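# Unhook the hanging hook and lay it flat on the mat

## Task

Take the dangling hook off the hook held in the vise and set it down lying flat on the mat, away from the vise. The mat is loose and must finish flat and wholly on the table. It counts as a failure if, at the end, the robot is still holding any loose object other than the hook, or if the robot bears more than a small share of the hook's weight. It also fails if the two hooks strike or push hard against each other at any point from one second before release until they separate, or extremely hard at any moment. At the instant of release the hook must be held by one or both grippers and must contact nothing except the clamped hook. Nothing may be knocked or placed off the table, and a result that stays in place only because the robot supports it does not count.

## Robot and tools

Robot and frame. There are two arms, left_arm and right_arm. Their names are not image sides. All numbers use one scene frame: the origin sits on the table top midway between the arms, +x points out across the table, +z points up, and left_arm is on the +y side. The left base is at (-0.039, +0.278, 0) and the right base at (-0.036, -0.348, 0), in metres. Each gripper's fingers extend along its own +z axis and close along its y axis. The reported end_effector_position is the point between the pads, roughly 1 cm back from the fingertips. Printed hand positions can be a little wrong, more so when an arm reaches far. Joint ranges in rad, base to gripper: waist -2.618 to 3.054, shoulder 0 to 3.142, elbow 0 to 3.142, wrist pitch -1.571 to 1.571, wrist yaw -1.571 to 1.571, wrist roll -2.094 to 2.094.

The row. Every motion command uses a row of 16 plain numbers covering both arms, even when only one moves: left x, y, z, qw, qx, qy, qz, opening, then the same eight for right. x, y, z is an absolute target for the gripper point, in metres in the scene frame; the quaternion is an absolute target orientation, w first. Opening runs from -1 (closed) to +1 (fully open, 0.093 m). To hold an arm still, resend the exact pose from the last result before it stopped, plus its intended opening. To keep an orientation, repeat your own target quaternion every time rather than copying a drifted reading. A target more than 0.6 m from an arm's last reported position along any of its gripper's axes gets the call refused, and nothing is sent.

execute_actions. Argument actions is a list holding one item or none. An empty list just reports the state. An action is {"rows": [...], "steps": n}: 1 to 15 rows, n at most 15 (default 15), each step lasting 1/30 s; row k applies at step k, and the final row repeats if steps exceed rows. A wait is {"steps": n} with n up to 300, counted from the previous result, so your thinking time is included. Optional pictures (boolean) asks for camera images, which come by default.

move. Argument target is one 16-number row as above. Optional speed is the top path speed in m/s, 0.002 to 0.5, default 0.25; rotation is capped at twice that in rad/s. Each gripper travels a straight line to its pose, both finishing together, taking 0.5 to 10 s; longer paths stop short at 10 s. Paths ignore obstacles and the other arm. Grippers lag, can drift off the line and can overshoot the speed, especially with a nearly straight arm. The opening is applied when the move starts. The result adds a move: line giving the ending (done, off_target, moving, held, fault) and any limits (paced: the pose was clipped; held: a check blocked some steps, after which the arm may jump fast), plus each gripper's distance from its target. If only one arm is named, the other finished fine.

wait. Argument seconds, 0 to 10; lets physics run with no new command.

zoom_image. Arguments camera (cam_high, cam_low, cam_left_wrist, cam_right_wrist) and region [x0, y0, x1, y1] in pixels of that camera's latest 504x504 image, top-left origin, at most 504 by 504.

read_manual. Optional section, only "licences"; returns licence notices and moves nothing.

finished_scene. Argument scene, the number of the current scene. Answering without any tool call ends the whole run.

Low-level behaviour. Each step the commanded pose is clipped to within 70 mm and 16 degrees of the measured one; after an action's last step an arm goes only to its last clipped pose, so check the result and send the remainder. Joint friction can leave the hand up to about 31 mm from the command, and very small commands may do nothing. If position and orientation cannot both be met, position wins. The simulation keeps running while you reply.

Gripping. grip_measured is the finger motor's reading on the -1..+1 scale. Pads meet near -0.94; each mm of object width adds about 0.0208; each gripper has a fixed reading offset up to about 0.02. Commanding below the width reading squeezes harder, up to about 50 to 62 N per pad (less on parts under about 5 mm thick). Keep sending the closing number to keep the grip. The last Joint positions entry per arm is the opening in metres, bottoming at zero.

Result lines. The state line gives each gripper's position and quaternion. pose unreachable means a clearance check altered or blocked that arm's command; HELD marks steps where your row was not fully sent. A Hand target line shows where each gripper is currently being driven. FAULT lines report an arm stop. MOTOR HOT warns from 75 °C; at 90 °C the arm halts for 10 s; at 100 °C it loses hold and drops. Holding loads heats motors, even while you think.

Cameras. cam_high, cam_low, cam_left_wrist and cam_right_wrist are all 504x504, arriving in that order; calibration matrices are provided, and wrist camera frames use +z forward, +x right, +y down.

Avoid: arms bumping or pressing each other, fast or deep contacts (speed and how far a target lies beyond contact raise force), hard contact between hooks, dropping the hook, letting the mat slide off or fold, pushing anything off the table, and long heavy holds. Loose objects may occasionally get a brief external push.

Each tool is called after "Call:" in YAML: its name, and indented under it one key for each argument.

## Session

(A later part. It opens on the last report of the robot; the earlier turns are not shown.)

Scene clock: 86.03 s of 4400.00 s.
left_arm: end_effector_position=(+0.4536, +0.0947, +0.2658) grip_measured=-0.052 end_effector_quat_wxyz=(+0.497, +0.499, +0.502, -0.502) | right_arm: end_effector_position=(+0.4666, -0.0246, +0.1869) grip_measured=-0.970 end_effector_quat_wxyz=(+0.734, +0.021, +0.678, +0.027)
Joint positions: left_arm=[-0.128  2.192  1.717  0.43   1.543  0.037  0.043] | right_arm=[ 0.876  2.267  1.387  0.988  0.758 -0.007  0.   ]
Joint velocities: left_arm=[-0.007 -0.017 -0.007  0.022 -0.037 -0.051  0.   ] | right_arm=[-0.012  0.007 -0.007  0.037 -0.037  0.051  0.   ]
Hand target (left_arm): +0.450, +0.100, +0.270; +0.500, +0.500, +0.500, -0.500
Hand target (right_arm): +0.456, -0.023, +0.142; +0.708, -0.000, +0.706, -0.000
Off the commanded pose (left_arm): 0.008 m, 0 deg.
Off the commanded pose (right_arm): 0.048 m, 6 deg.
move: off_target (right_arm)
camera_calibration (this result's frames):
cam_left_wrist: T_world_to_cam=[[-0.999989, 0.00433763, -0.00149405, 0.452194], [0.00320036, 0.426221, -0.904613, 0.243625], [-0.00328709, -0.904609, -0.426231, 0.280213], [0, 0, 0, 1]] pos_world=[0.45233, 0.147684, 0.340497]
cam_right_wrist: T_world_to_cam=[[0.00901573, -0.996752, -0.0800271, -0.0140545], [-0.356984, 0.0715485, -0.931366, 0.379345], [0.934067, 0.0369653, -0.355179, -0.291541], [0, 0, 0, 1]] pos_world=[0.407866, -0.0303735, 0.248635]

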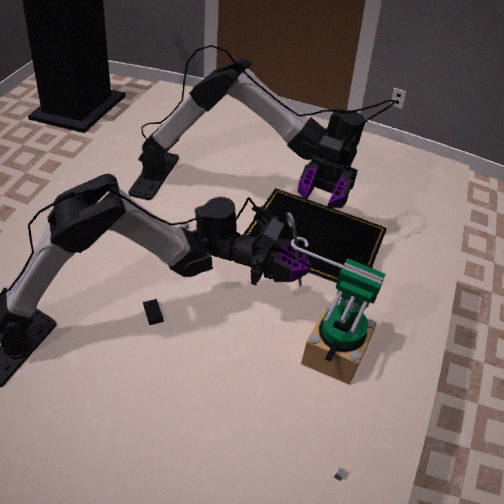

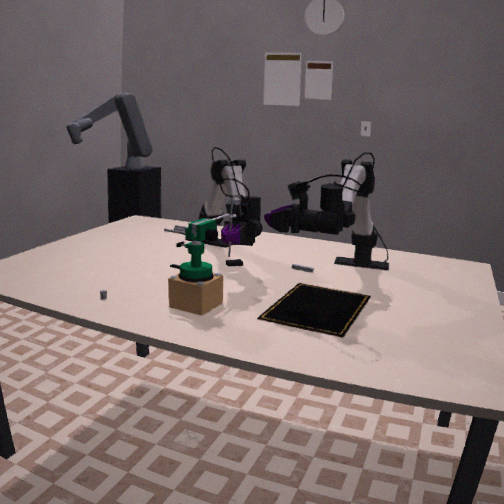

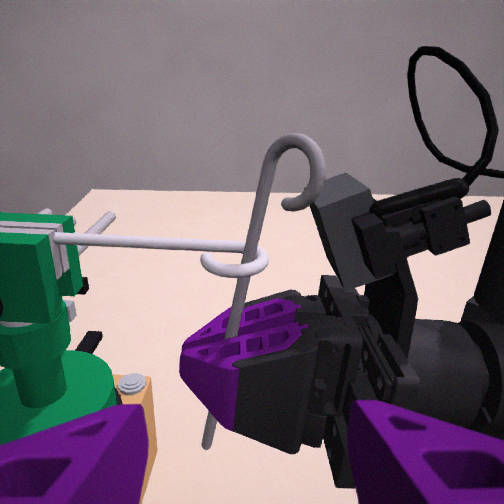

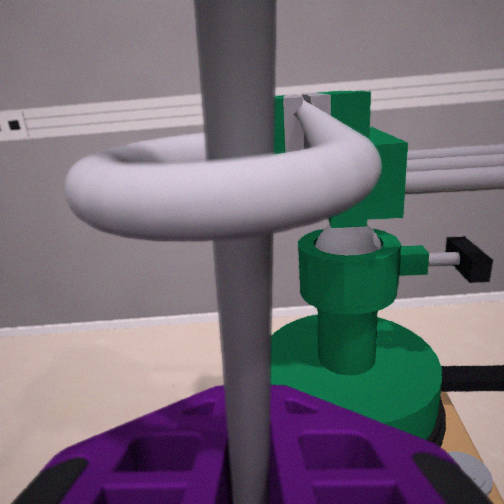

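Call:
move:
  target: [0.45,0.10,0.27,0.5,0.5,0.5,-0.5,-0.05,0.50,-0.022,0.19,0.843,0,0.537,0,-1]
  speed: 0.03

Scene clock: 93.83 s of 4400.00 s.
left_arm: end_effector_position=(+0.4536, +0.0947, +0.2658) grip_measured=-0.052 end_effector_quat_wxyz=(+0.497, +0.499, +0.502, -0.502) | right_arm: end_effector_position=(+0.4971, -0.0201, +0.1878) grip_measured=-0.970 end_effector_quat_wxyz=(+0.837, +0.001, +0.547, -0.001)
Joint positions: left_arm=[-0.128  2.192  1.717  0.43   1.543  0.037  0.043] | right_arm=[ 0.823  2.606  1.652  1.48   0.645 -0.336  0.   ]
Joint velocities: left_arm=[ 0.017 -0.002 -0.022 -0.022  0.037 -0.037 -0.   ] | right_arm=[-0.002  0.002 -0.007  0.022 -0.007 -0.066  0.   ]
Hand target (left_arm): +0.450, +0.100, +0.270; +0.500, +0.500, +0.500, -0.500
Hand target (right_arm): +0.500, -0.021, +0.191; +0.844, -0.000, +0.537, -0.002
Off the commanded pose (left_arm): 0.008 m, 0 deg.
Off the commanded pose (right_arm): 0.004 m, 1 deg.
move: done
camera_calibration (this result's frames):
cam_left_wrist: T_world_to_cam=[[-0.999989, 0.00433763, -0.00149405, 0.452194], [0.00320036, 0.426221, -0.904613, 0.243625], [-0.00328709, -0.904609, -0.426231, 0.280213], [0, 0, 0, 1]] pos_world=[0.45233, 0.147684, 0.340497]
cam_right_wrist: T_world_to_cam=[[0.000119196, -0.999924, -0.0123601, -0.0181111], [-0.0302957, 0.0123508, -0.999465, 0.240006], [0.999541, 0.00049359, -0.0302919, -0.414094], [0, 0, 0, 1]] pos_world=[0.421177, -0.0208696, 0.22711]

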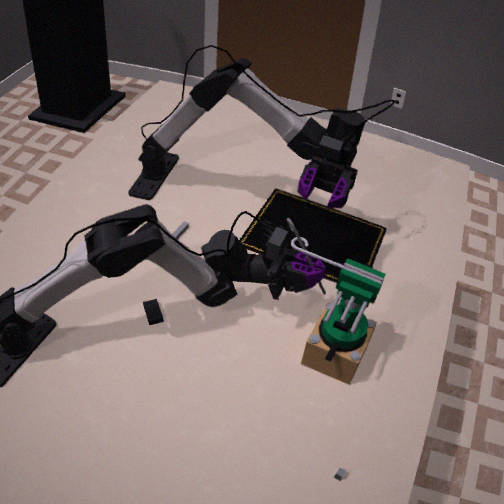

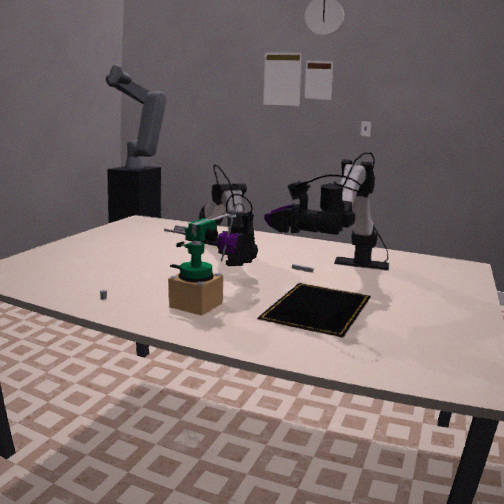

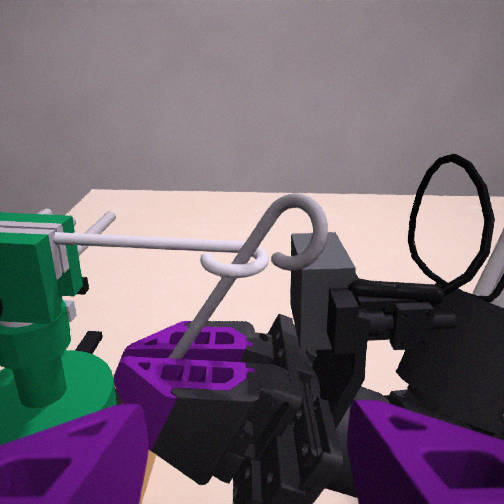

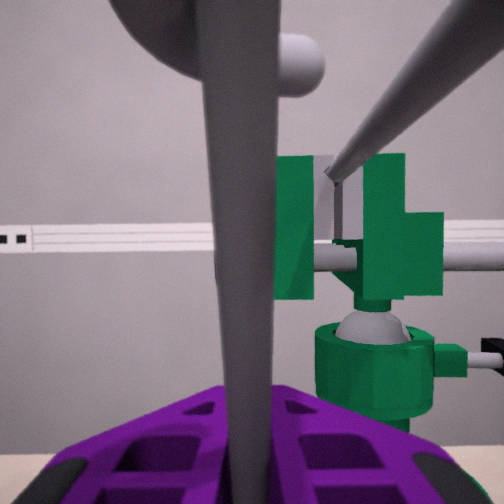

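Call:
move:
  target: [0.45,0.10,0.27,0.5,0.5,0.5,-0.5,-0.05,0.50,-0.022,0.215,0.843,0,0.537,0,-1]
  speed: 0.02

Scene clock: 96.33 s of 4400.00 s.
left_arm: end_effector_position=(+0.4536, +0.0947, +0.2658) grip_measured=-0.052 end_effector_quat_wxyz=(+0.497, +0.499, +0.502, -0.502) | right_arm: end_effector_position=(+0.4978, -0.0210, +0.1961) grip_measured=-0.970 end_effector_quat_wxyz=(+0.837, +0.002, +0.547, -0.002)
Joint positions: left_arm=[-0.128  2.192  1.717  0.43   1.543  0.037  0.043] | right_arm=[ 0.821  2.587  1.652  1.463  0.647 -0.337  0.   ]
Joint velocities: left_arm=[ 0.007 -0.002 -0.017  0.022 -0.095  0.022 -0.   ] | right_arm=[-0.002 -0.007  0.002 -0.022 -0.037  0.022  0.   ]
Hand target (left_arm): +0.450, +0.100, +0.270; +0.500, +0.500, +0.500, -0.500
Hand target (right_arm): +0.499, -0.023, +0.215; +0.843, +0.000, +0.537, -0.000
Off the commanded pose (left_arm): 0.008 m, 0 deg.
Off the commanded pose (right_arm): 0.019 m, 1 deg.
move: off_target (right_arm)
camera_calibration (this result's frames):
cam_left_wrist: T_world_to_cam=[[-0.999989, 0.00433763, -0.00149405, 0.452194], [0.00320036, 0.426221, -0.904613, 0.243625], [-0.00328709, -0.904609, -0.426231, 0.280213], [0, 0, 0, 1]] pos_world=[0.45233, 0.147684, 0.340497]
cam_right_wrist: T_world_to_cam=[[-0.00365766, -0.99991, -0.0129373, -0.016935], [-0.0294384, 0.0130395, -0.999482, 0.247845], [0.99956, -0.00327491, -0.0294834, -0.414862], [0, 0, 0, 1]] pos_world=[0.421914, -0.0215239, 0.235266]

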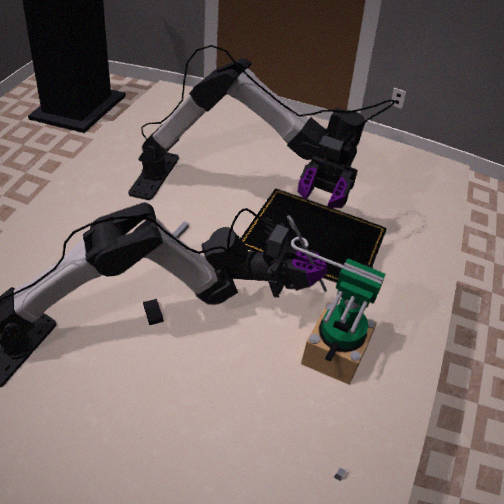

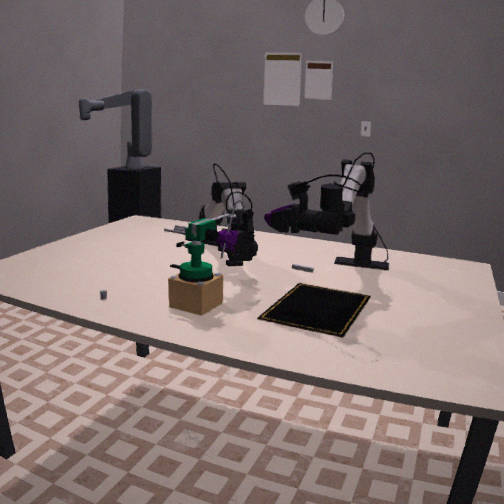

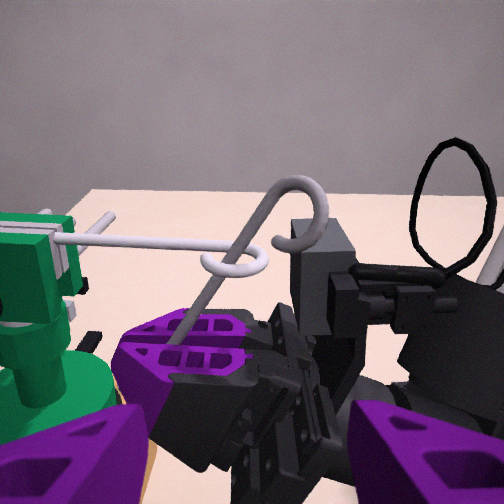

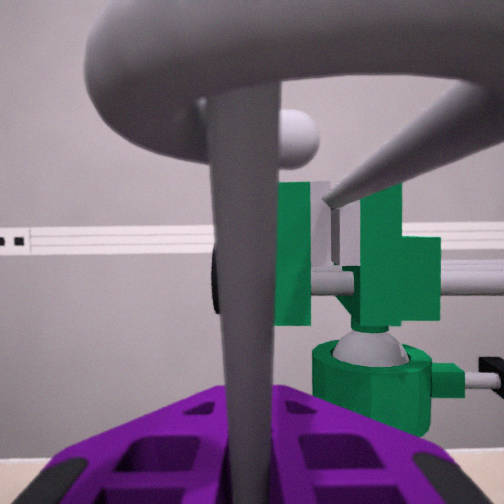

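Call:
move:
  target: [0.45,0.10,0.27,0.5,0.5,0.5,-0.5,-0.05,0.50,-0.036,0.215,0.843,0,0.537,0,-1]
  speed: 0.02

Scene clock: 98.57 s of 4400.00 s.
left_arm: end_effector_position=(+0.4535, +0.0947, +0.2658) grip_measured=-0.052 end_effector_quat_wxyz=(+0.497, +0.499, +0.502, -0.502) | right_arm: end_effector_position=(+0.4978, -0.0254, +0.2004) grip_measured=-0.970 end_effector_quat_wxyz=(+0.838, -0.008, +0.546, -0.002)
Joint positions: left_arm=[-0.128  2.192  1.717  0.43   1.544  0.037  0.043] | right_arm=[ 0.81   2.56   1.618  1.461  0.621 -0.337  0.   ]
Joint velocities: left_arm=[-0.002 -0.002  0.007 -0.022 -0.022 -0.051 -0.   ] | right_arm=[-0.007 -0.012 -0.012  0.081 -0.081 -0.022  0.   ]
Hand target (left_arm): +0.450, +0.100, +0.270; +0.500, +0.500, +0.500, -0.500
Hand target (right_arm): +0.500, -0.036, +0.215; +0.844, +0.000, +0.537, -0.000
Off the commanded pose (left_arm): 0.008 m, 0 deg.
Off the commanded pose (right_arm): 0.018 m, 1 deg.
move: off_target (right_arm)
camera_calibration (this result's frames):
cam_left_wrist: T_world_to_cam=[[-0.999988, 0.00471869, -0.00149361, 0.452093], [0.00336232, 0.426204, -0.904621, 0.243558], [-0.00363204, -0.904615, -0.426215, 0.280367], [0, 0, 0, 1]] pos_world=[0.452286, 0.147686, 0.340499]
cam_right_wrist: T_world_to_cam=[[0.00775308, -0.999967, 0.00238214, -0.0300231], [-0.027457, -0.0025942, -0.99962, 0.250928], [0.999593, 0.00768472, -0.0274762, -0.414839], [0, 0, 0, 1]] pos_world=[0.421792, -0.0261832, 0.239506]

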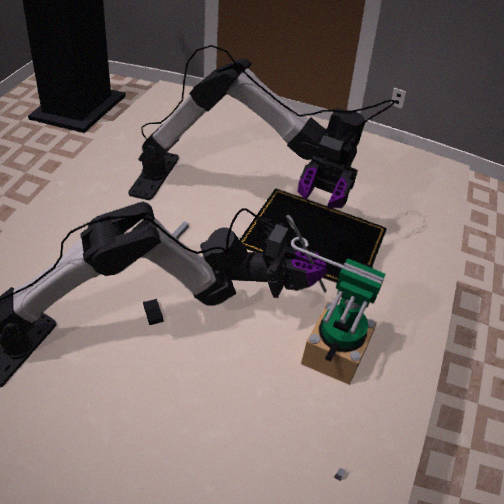

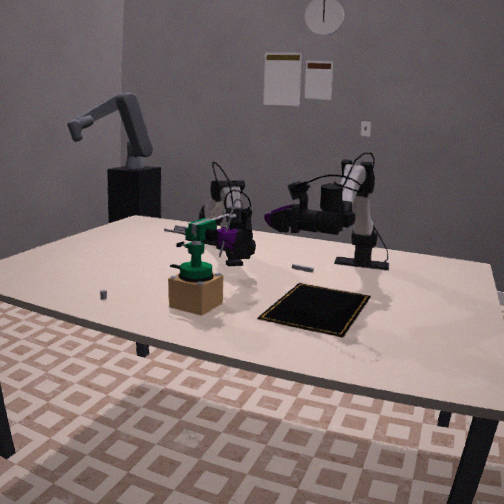

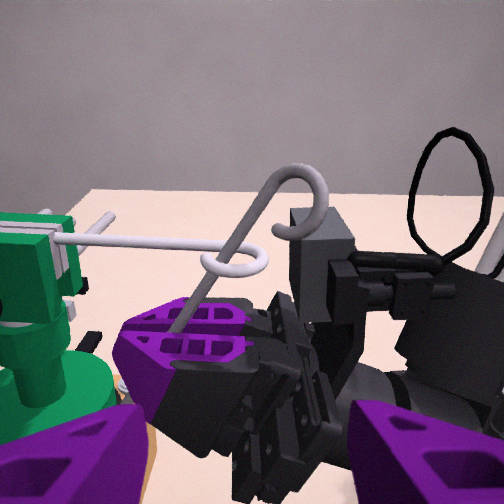

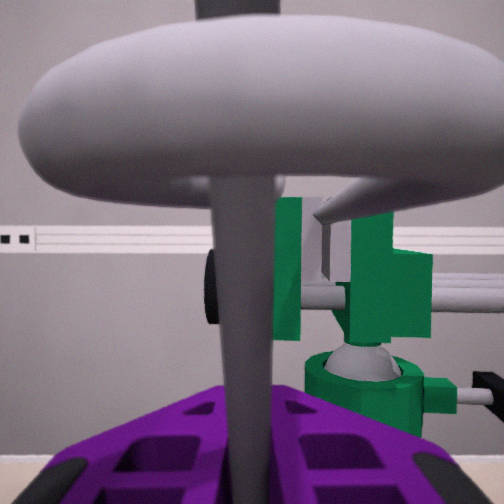

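Shift more −y, then +x.


Call:
move:
  target: [0.45,0.10,0.27,0.5,0.5,0.5,-0.5,-0.05,0.50,-0.044,0.215,0.843,0,0.537,0,-1]
  speed: 0.02

Call:
zoom_image:
  camera: "cam_high"
  region: [250, 200, 370, 320]

Scene clock: 101.73 s of 4400.00 s.
left_arm: end_effector_position=(+0.4535, +0.0947, +0.2658) grip_measured=-0.052 end_effector_quat_wxyz=(+0.497, +0.499, +0.502, -0.502) | right_arm: end_effector_position=(+0.5008, -0.0358, +0.2067) grip_measured=-0.970 end_effector_quat_wxyz=(+0.839, -0.010, +0.544, -0.005)
Joint positions: left_arm=[-0.128  2.192  1.717  0.43   1.544  0.037  0.043] | right_arm=[ 0.789  2.533  1.59   1.461  0.6   -0.336  0.   ]
Joint velocities: left_arm=[ 0.012 -0.007 -0.007  0.037 -0.051  0.007 -0.001] | right_arm=[-0.007  0.002  0.002  0.007  0.037 -0.022  0.   ]
Hand target (left_arm): +0.450, +0.100, +0.270; +0.500, +0.500, +0.500, -0.500
Hand target (right_arm): +0.500, -0.044, +0.215; +0.843, -0.000, +0.537, -0.000
Off the commanded pose (left_arm): 0.008 m, 0 deg.
Off the commanded pose (right_arm): 0.012 m, 2 deg.
move: off_target (right_arm)
camera_calibration (this result's frames):
cam_left_wrist: T_world_to_cam=[[-0.999988, 0.00471869, -0.00149361, 0.452093], [0.00336232, 0.426204, -0.904621, 0.243558], [-0.00363204, -0.904615, -0.426215, 0.280367], [0, 0, 0, 1]] pos_world=[0.452286, 0.147686, 0.340499]
cam_right_wrist: T_world_to_cam=[[0.00558181, -0.999932, 0.0102533, -0.0410715], [-0.0223355, -0.0103756, -0.999697, 0.254434], [0.999735, 0.0053511, -0.0223919, -0.418837], [0, 0, 0, 1]] pos_world=[0.424638, -0.0361876, 0.245399]

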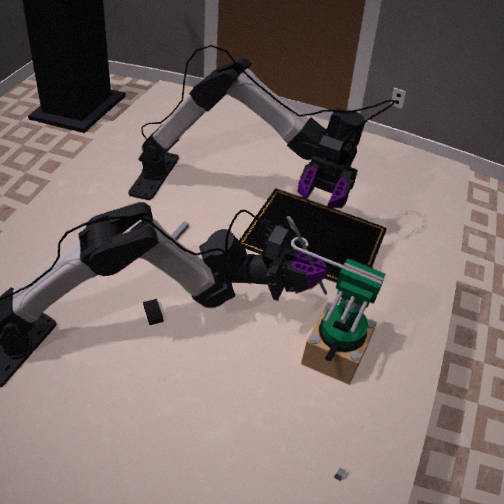

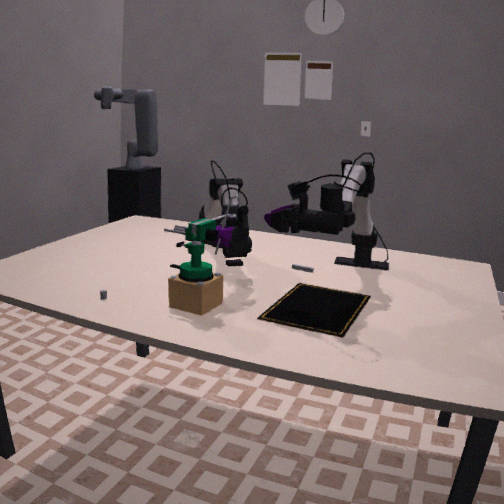

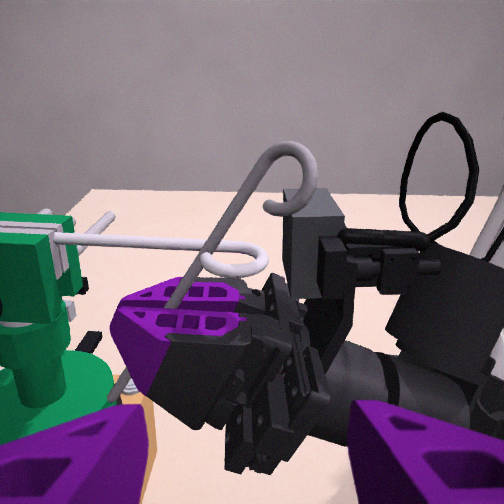

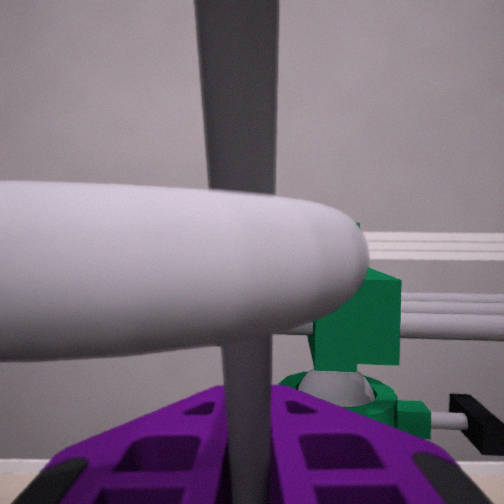

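Region (250, 200, 370, 320) of cam_high's 504x504 image, scaled by 4.200, with more detail than that image has.

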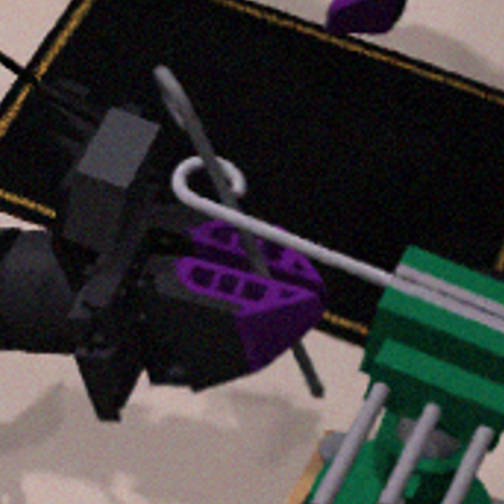

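Call:
move:
  target: [0.45,0.10,0.27,0.5,0.5,0.5,-0.5,-0.05,0.515,-0.04,0.21,0.843,0,0.537,0,-1]
  speed: 0.015

Call:
zoom_image:
  camera: "cam_high"
  region: [250, 200, 370, 320]

Scene clock: 103.80 s of 4400.00 s.
left_arm: end_effector_position=(+0.4535, +0.0947, +0.2658) grip_measured=-0.052 end_effector_quat_wxyz=(+0.497, +0.499, +0.502, -0.502) | right_arm: end_effector_position=(+0.5083, -0.0362, +0.2111) grip_measured=-0.970 end_effector_quat_wxyz=(+0.842, -0.006, +0.539, -0.003)
Joint positions: left_arm=[-0.128  2.192  1.717  0.43   1.544  0.037  0.043] | right_arm=[ 0.78   2.55   1.635  1.443  0.593 -0.33   0.   ]
Joint velocities: left_arm=[ 0.002  0.002 -0.007 -0.022  0.007 -0.022  0.001] | right_arm=[ 0.002  0.002  0.007  0.066  0.007 -0.022  0.   ]
Hand target (left_arm): +0.450, +0.100, +0.270; +0.500, +0.500, +0.500, -0.500
Hand target (right_arm): +0.515, -0.040, +0.210; +0.843, -0.000, +0.537, -0.000
Off the commanded pose (left_arm): 0.008 m, 0 deg.
Off the commanded pose (right_arm): 0.008 m, 1 deg.
move: done
camera_calibration (this result's frames):
cam_left_wrist: T_world_to_cam=[[-0.999988, 0.00471869, -0.00149361, 0.452093], [0.00336232, 0.426204, -0.904621, 0.243558], [-0.00363204, -0.904615, -0.426215, 0.280367], [0, 0, 0, 1]] pos_world=[0.452286, 0.147686, 0.340499]
cam_right_wrist: T_world_to_cam=[[0.00445877, -0.99999, 0.000511232, -0.03886], [-0.0116238, -0.000563031, -0.999932, 0.253914], [0.999922, 0.00445252, -0.0116262, -0.428614], [0, 0, 0, 1]] pos_world=[0.431706, -0.0368083, 0.248933]

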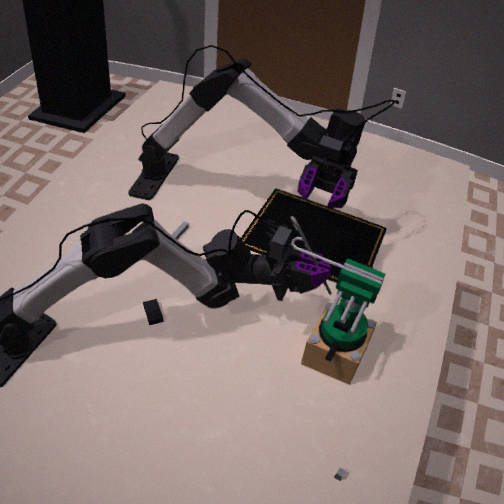

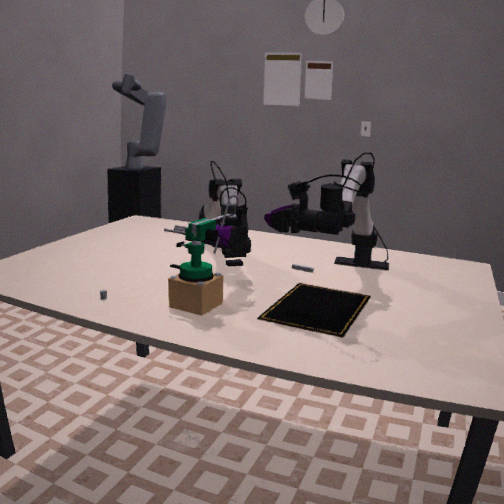

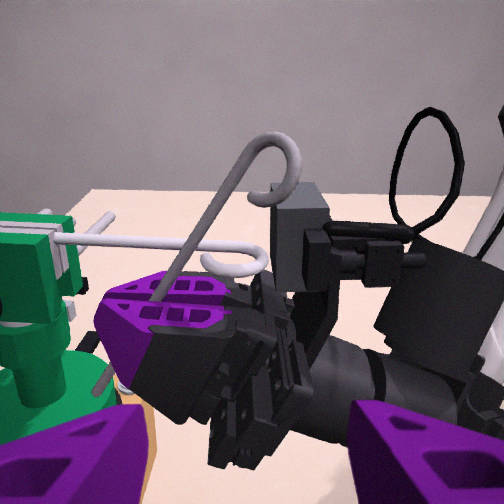

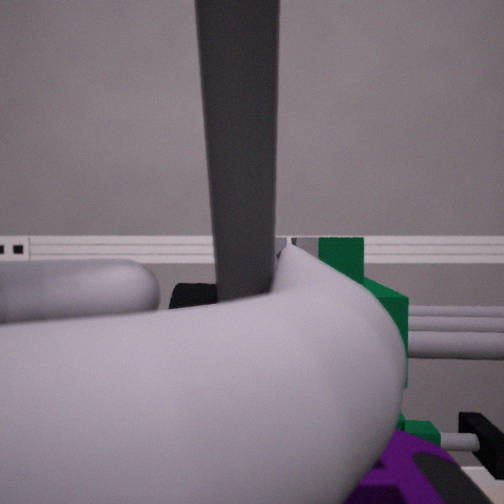

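Region (250, 200, 370, 320) of cam_high's 504x504 image, scaled by 4.200, with more detail than that image has.

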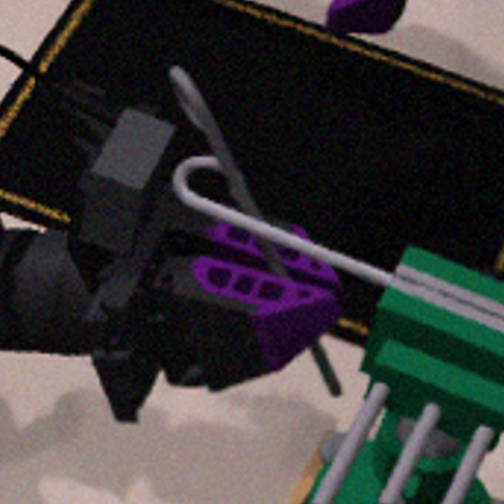

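Call:
move:
  target: [0.45,0.12,0.27,0.5,0.5,0.5,-0.5,-0.05,0.512,0.02,0.212,0.843,0,0.537,0,-1]
  speed: 0.02

Scene clock: 107.77 s of 4400.00 s.
left_arm: end_effector_position=(+0.4544, +0.1138, +0.2647) grip_measured=-0.052 end_effector_quat_wxyz=(+0.503, +0.488, +0.512, -0.496) | right_arm: end_effector_position=(+0.5127, +0.0145, +0.2143) grip_measured=-0.970 end_effector_quat_wxyz=(+0.844, +0.002, +0.537, +0.003)
Joint positions: left_arm=[-0.089  2.173  1.685  0.43   1.549  0.04   0.043] | right_arm=[ 0.85   2.684  1.916  1.332  0.658 -0.363  0.   ]
Joint velocities: left_arm=[-0.007  0.022 -0.012 -0.007  0.022 -0.022 -0.001] | right_arm=[-0.007  0.002  0.017  0.022 -0.081  0.022  0.   ]
Hand target (left_arm): +0.450, +0.119, +0.270; +0.508, +0.491, +0.509, -0.491
Hand target (right_arm): +0.512, +0.020, +0.212; +0.843, +0.000, +0.537, +0.000
Off the commanded pose (left_arm): 0.009 m, 2 deg.
Off the commanded pose (right_arm): 0.006 m, 0 deg.
joint sent to its limit (left arm) — the command would take joint 5 (wrist yaw) past its upper limit, so that joint was sent only as far as its limit.
move: done
camera_calibration (this result's frames):
cam_left_wrist: T_world_to_cam=[[-0.999551, -0.0288489, 0.00804568, 0.454024], [-0.0195724, 0.425864, -0.904576, 0.244872], [0.0226697, -0.904327, -0.426237, 0.285123], [0, 0, 0, 1]] pos_world=[0.452149, 0.16666, 0.339382]
cam_right_wrist: T_world_to_cam=[[0.0053175, -0.999814, -0.0185157, 0.0153938], [-0.00580948, 0.0184847, -0.999812, 0.253948], [0.999969, 0.00542407, -0.00571011, -0.434443], [0, 0, 0, 1]] pos_world=[0.435823, 0.0130533, 0.251705]

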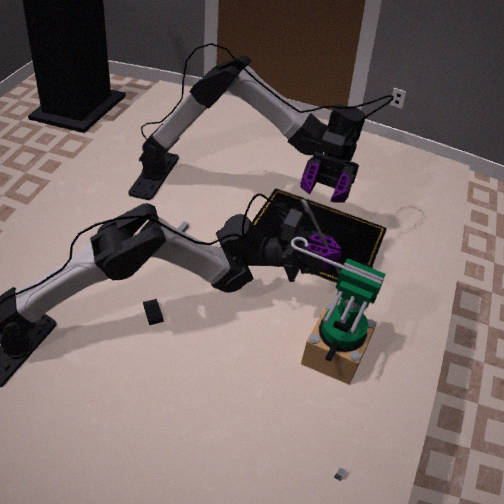

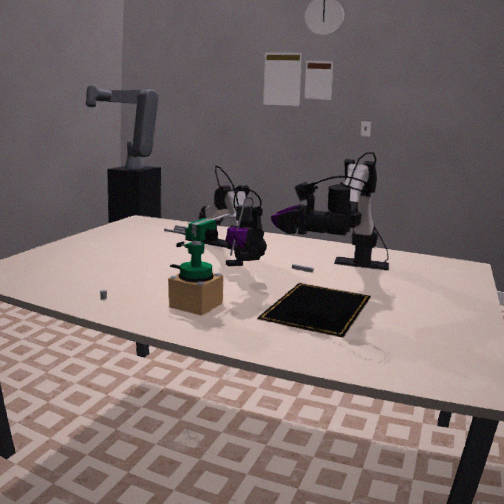

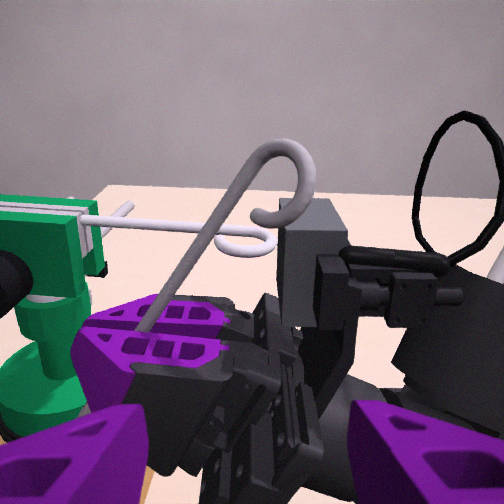

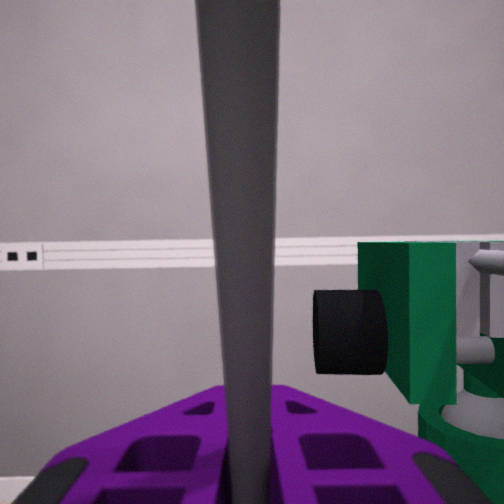

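Call:
move:
  target: [0.25,0.25,0.27,0.546,-0.505,0.659,-0.113,1,0.42,0.11,0.2,0.0,0,1,0,-1]
  speed: 0.1

Scene clock: 120.43 s of 4400.00 s.
left_arm: end_effector_position=(+0.2711, +0.2370, +0.2500) grip_measured=+0.990 end_effector_quat_wxyz=(+0.572, -0.391, +0.702, -0.166) | right_arm: end_effector_position=(+0.4262, +0.1011, +0.1788) grip_measured=-0.970 end_effector_quat_wxyz=(+0.337, -0.054, +0.922, +0.181)
Joint positions: left_arm=[-0.564  0.872  0.673 -0.177 -0.656 -1.026  0.093] | right_arm=[ 0.929  2.628  2.83  -1.006  0.189  0.626  0.   ]
Joint velocities: left_arm=[-0.007 -0.012 -0.007 -0.007  0.007 -0.022 -0.001] | right_arm=[-0.022  0.022  0.007  0.007 -0.081 -0.051  0.   ]
Hand target (left_arm): +0.270, +0.235, +0.268; +0.582, -0.394, +0.688, -0.183
Hand target (right_arm): +0.429, +0.097, +0.201; +0.348, -0.043, +0.915, +0.198
Off the commanded pose (left_arm): 0.032 m, 16 deg.
Off the commanded pose (right_arm): 0.024 m, 45 deg.
elbow stopped short (right arm): the move would have taken joint 3 (elbow) straighter than the controller allows; a more bent joint 3 avoids this.
move: off_target (left_arm, right_arm; path cut at 10 s); limits=paced
camera_calibration (this result's frames):
cam_left_wrist: T_world_to_cam=[[0.35592, -0.646871, 0.674447, -0.113173], [-0.436748, -0.753181, -0.491905, 0.464941], [0.826179, -0.119485, -0.550592, 0.0217511], [0, 0, 0, 1]] pos_world=[0.225372, 0.279575, 0.317012]
cam_right_wrist: T_world_to_cam=[[0.210691, -0.929364, -0.303137, 0.0580646], [-0.953723, -0.127371, -0.272375, 0.505002], [0.214525, 0.346496, -0.913192, 0.113869], [0, 0, 0, 1]] pos_world=[0.444971, 0.0788305, 0.259136]

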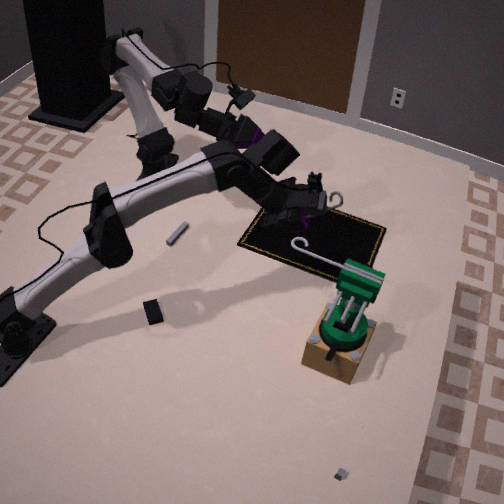

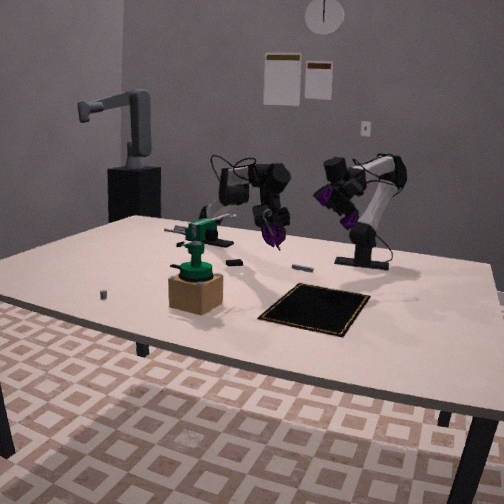

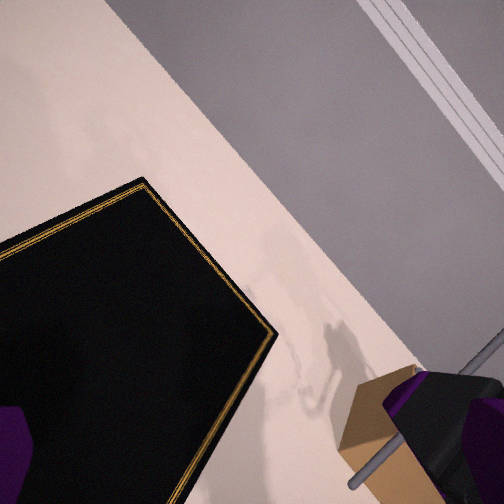

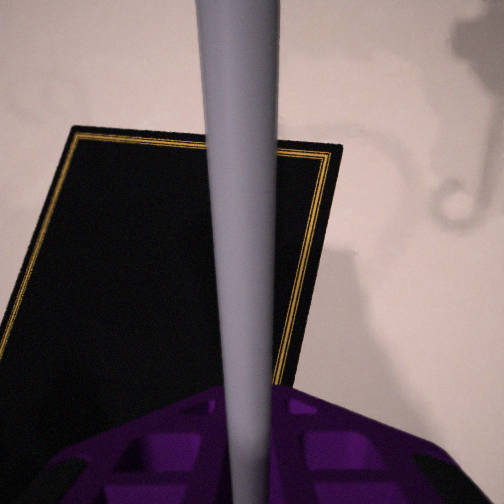

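Call:
move:
  target: [0.25,0.25,0.27,0.546,-0.505,0.659,-0.113,1,0.41,0.09,0.08,0.17,0,0.985,0,-1]
  speed: 0.08

Scene clock: 124.83 s of 4400.00 s.
left_arm: end_effector_position=(+0.2469, +0.2539, +0.2608) grip_measured=+0.990 end_effector_quat_wxyz=(+0.543, -0.502, +0.664, -0.107) | right_arm: end_effector_position=(+0.4110, +0.0861, +0.0796) grip_measured=-0.970 end_effector_quat_wxyz=(+0.257, -0.019, +0.961, +0.097)
Joint positions: left_arm=[-0.66   0.95   0.885 -0.608 -0.9   -1.399  0.093] | right_arm=[ 0.942  2.764  2.83  -1.126  0.232  0.731  0.   ]
Joint velocities: left_arm=[ 0.007 -0.012  0.002 -0.007 -0.081  0.007  0.   ] | right_arm=[-0.012  0.002 -0.022  0.007  0.081 -0.066  0.   ]
Hand target (left_arm): +0.249, +0.250, +0.270; +0.547, -0.504, +0.659, -0.114
Hand target (right_arm): +0.410, +0.090, +0.080; +0.262, -0.016, +0.960, +0.098
Off the commanded pose (left_arm): 0.010 m, 1 deg.
Off the commanded pose (right_arm): 0.004 m, 15 deg.
elbow stopped short (right arm): the move would have taken joint 3 (elbow) straighter than the controller allows; a more bent joint 3 avoids this.
move: off_target (right_arm)
camera_calibration (this result's frames):
cam_left_wrist: T_world_to_cam=[[0.550692, -0.480685, 0.682407, -0.193329], [-0.272187, -0.876264, -0.397587, 0.43838], [0.789083, 0.033206, -0.613388, 0.0364353], [0, 0, 0, 1]] pos_world=[0.197035, 0.289997, 0.328572]
cam_right_wrist: T_world_to_cam=[[0.0755442, -0.980607, -0.18084, 0.0674617], [-0.994581, -0.0611093, -0.0841111, 0.457702], [0.071429, 0.186214, -0.979909, 0.109617], [0, 0, 0, 1]] pos_world=[0.442296, 0.0737111, 0.158112]

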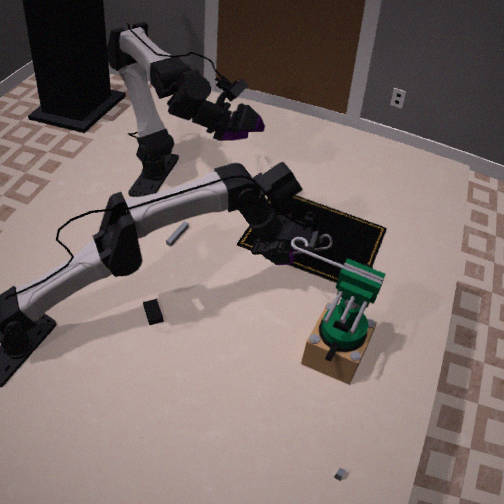

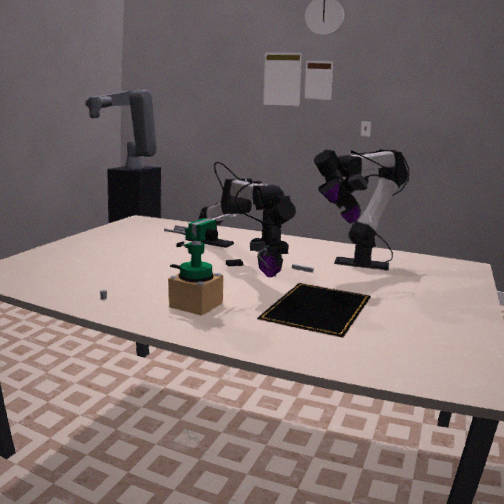

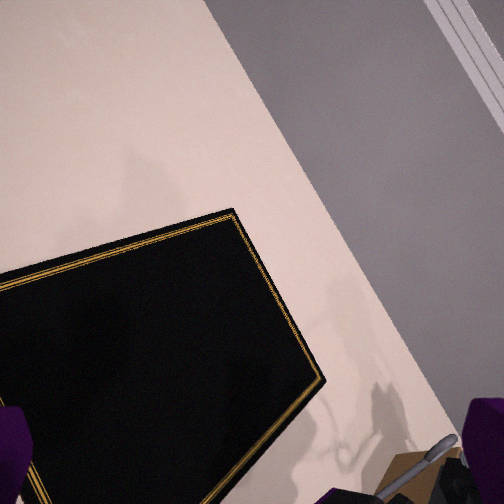

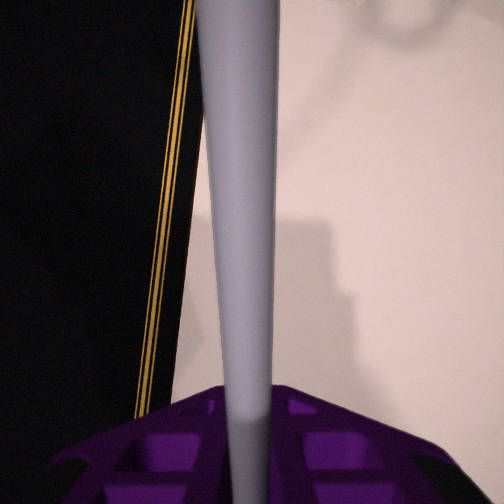

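Call:
move:
  target: [0.48,0.09,0.20,0,0,1,0,1,0.41,0.09,0.08,0.257,-0.019,0.961,0.097,-1]
  speed: 0.15

Scene clock: 132.40 s of 4400.00 s.
left_arm: end_effector_position=(+0.4640, +0.1436, +0.2091) grip_measured=+0.990 end_effector_quat_wxyz=(+0.212, +0.010, +0.977, +0.029) | right_arm: end_effector_position=(+0.4344, +0.0023, +0.0369) grip_measured=-0.970 end_effector_quat_wxyz=(+0.212, +0.022, +0.976, +0.047)
Joint positions: left_arm=[-0.418  2.459  2.856 -1.574 -0.181 -0.262  0.093] | right_arm=[ 0.808  2.579  2.353 -0.957  0.205  0.703  0.   ]
Joint velocities: left_arm=[-0.002 -0.012  0.017  0.022  0.007 -0.007 -0.   ] | right_arm=[ 0.007 -0.007  0.007  0.154  0.051  0.022  0.   ]
Hand target (left_arm): +0.476, +0.095, +0.203; +0.237, +0.022, +0.971, -0.027
Hand target (right_arm): +0.411, +0.065, +0.072; +0.254, -0.018, +0.962, +0.099
Off the commanded pose (left_arm): 0.057 m, 25 deg; orientation clipped at the last step of the last action.
Off the commanded pose (right_arm): 0.101 m, 9 deg; position clipped at the last step of the last action.
elbow stopped short (left arm): the move would have taken joint 3 (elbow) straighter than the controller allows; a more bent joint 3 avoids this.
move: off_target (left_arm, right_arm); limits=paced
camera_calibration (this result's frames):
cam_left_wrist: T_world_to_cam=[[-0.0167736, -0.997848, -0.0633836, 0.162957], [-0.999804, 0.0160701, 0.0115934, 0.504207], [-0.0105499, 0.0635656, -0.997922, 0.284137], [0, 0, 0, 1]] pos_world=[0.509839, 0.136442, 0.28803]
cam_right_wrist: T_world_to_cam=[[-0.035399, -0.994047, -0.103037, 0.0211709], [-0.999257, 0.0336368, 0.0187902, 0.470271], [-0.0152125, 0.103625, -0.9945, 0.120097], [0, 0, 0, 1]] pos_world=[0.472498, -0.00721863, 0.112781]

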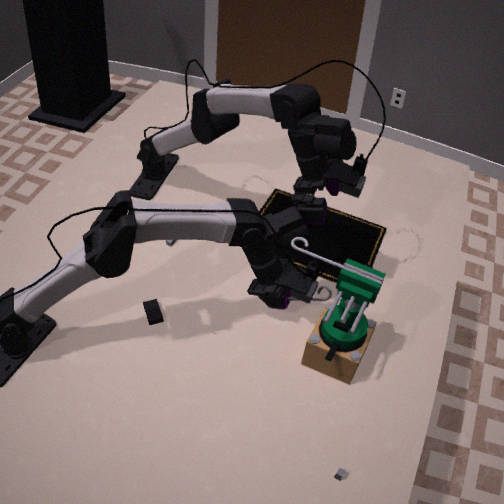

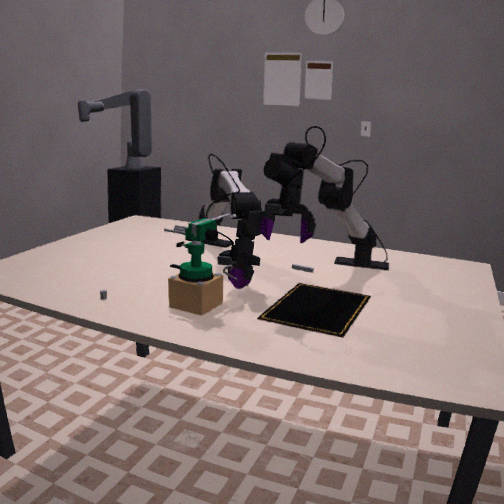

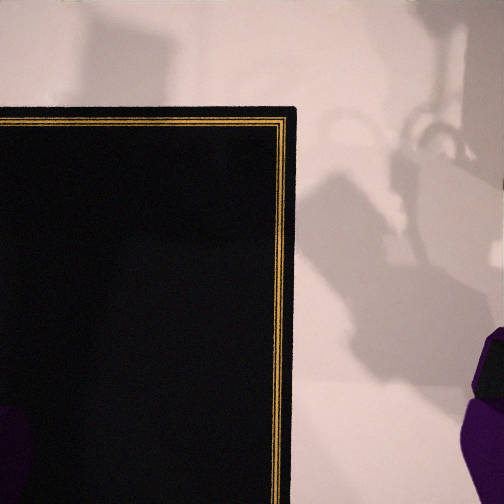

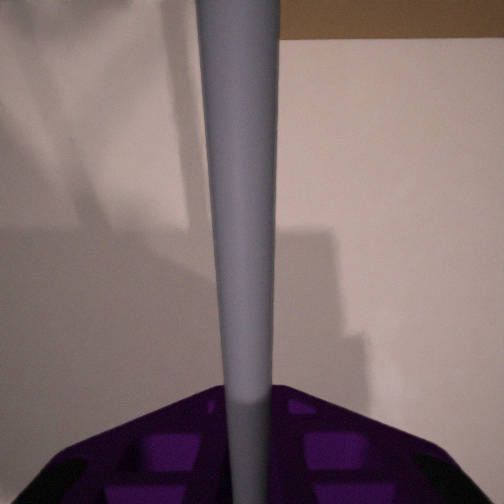

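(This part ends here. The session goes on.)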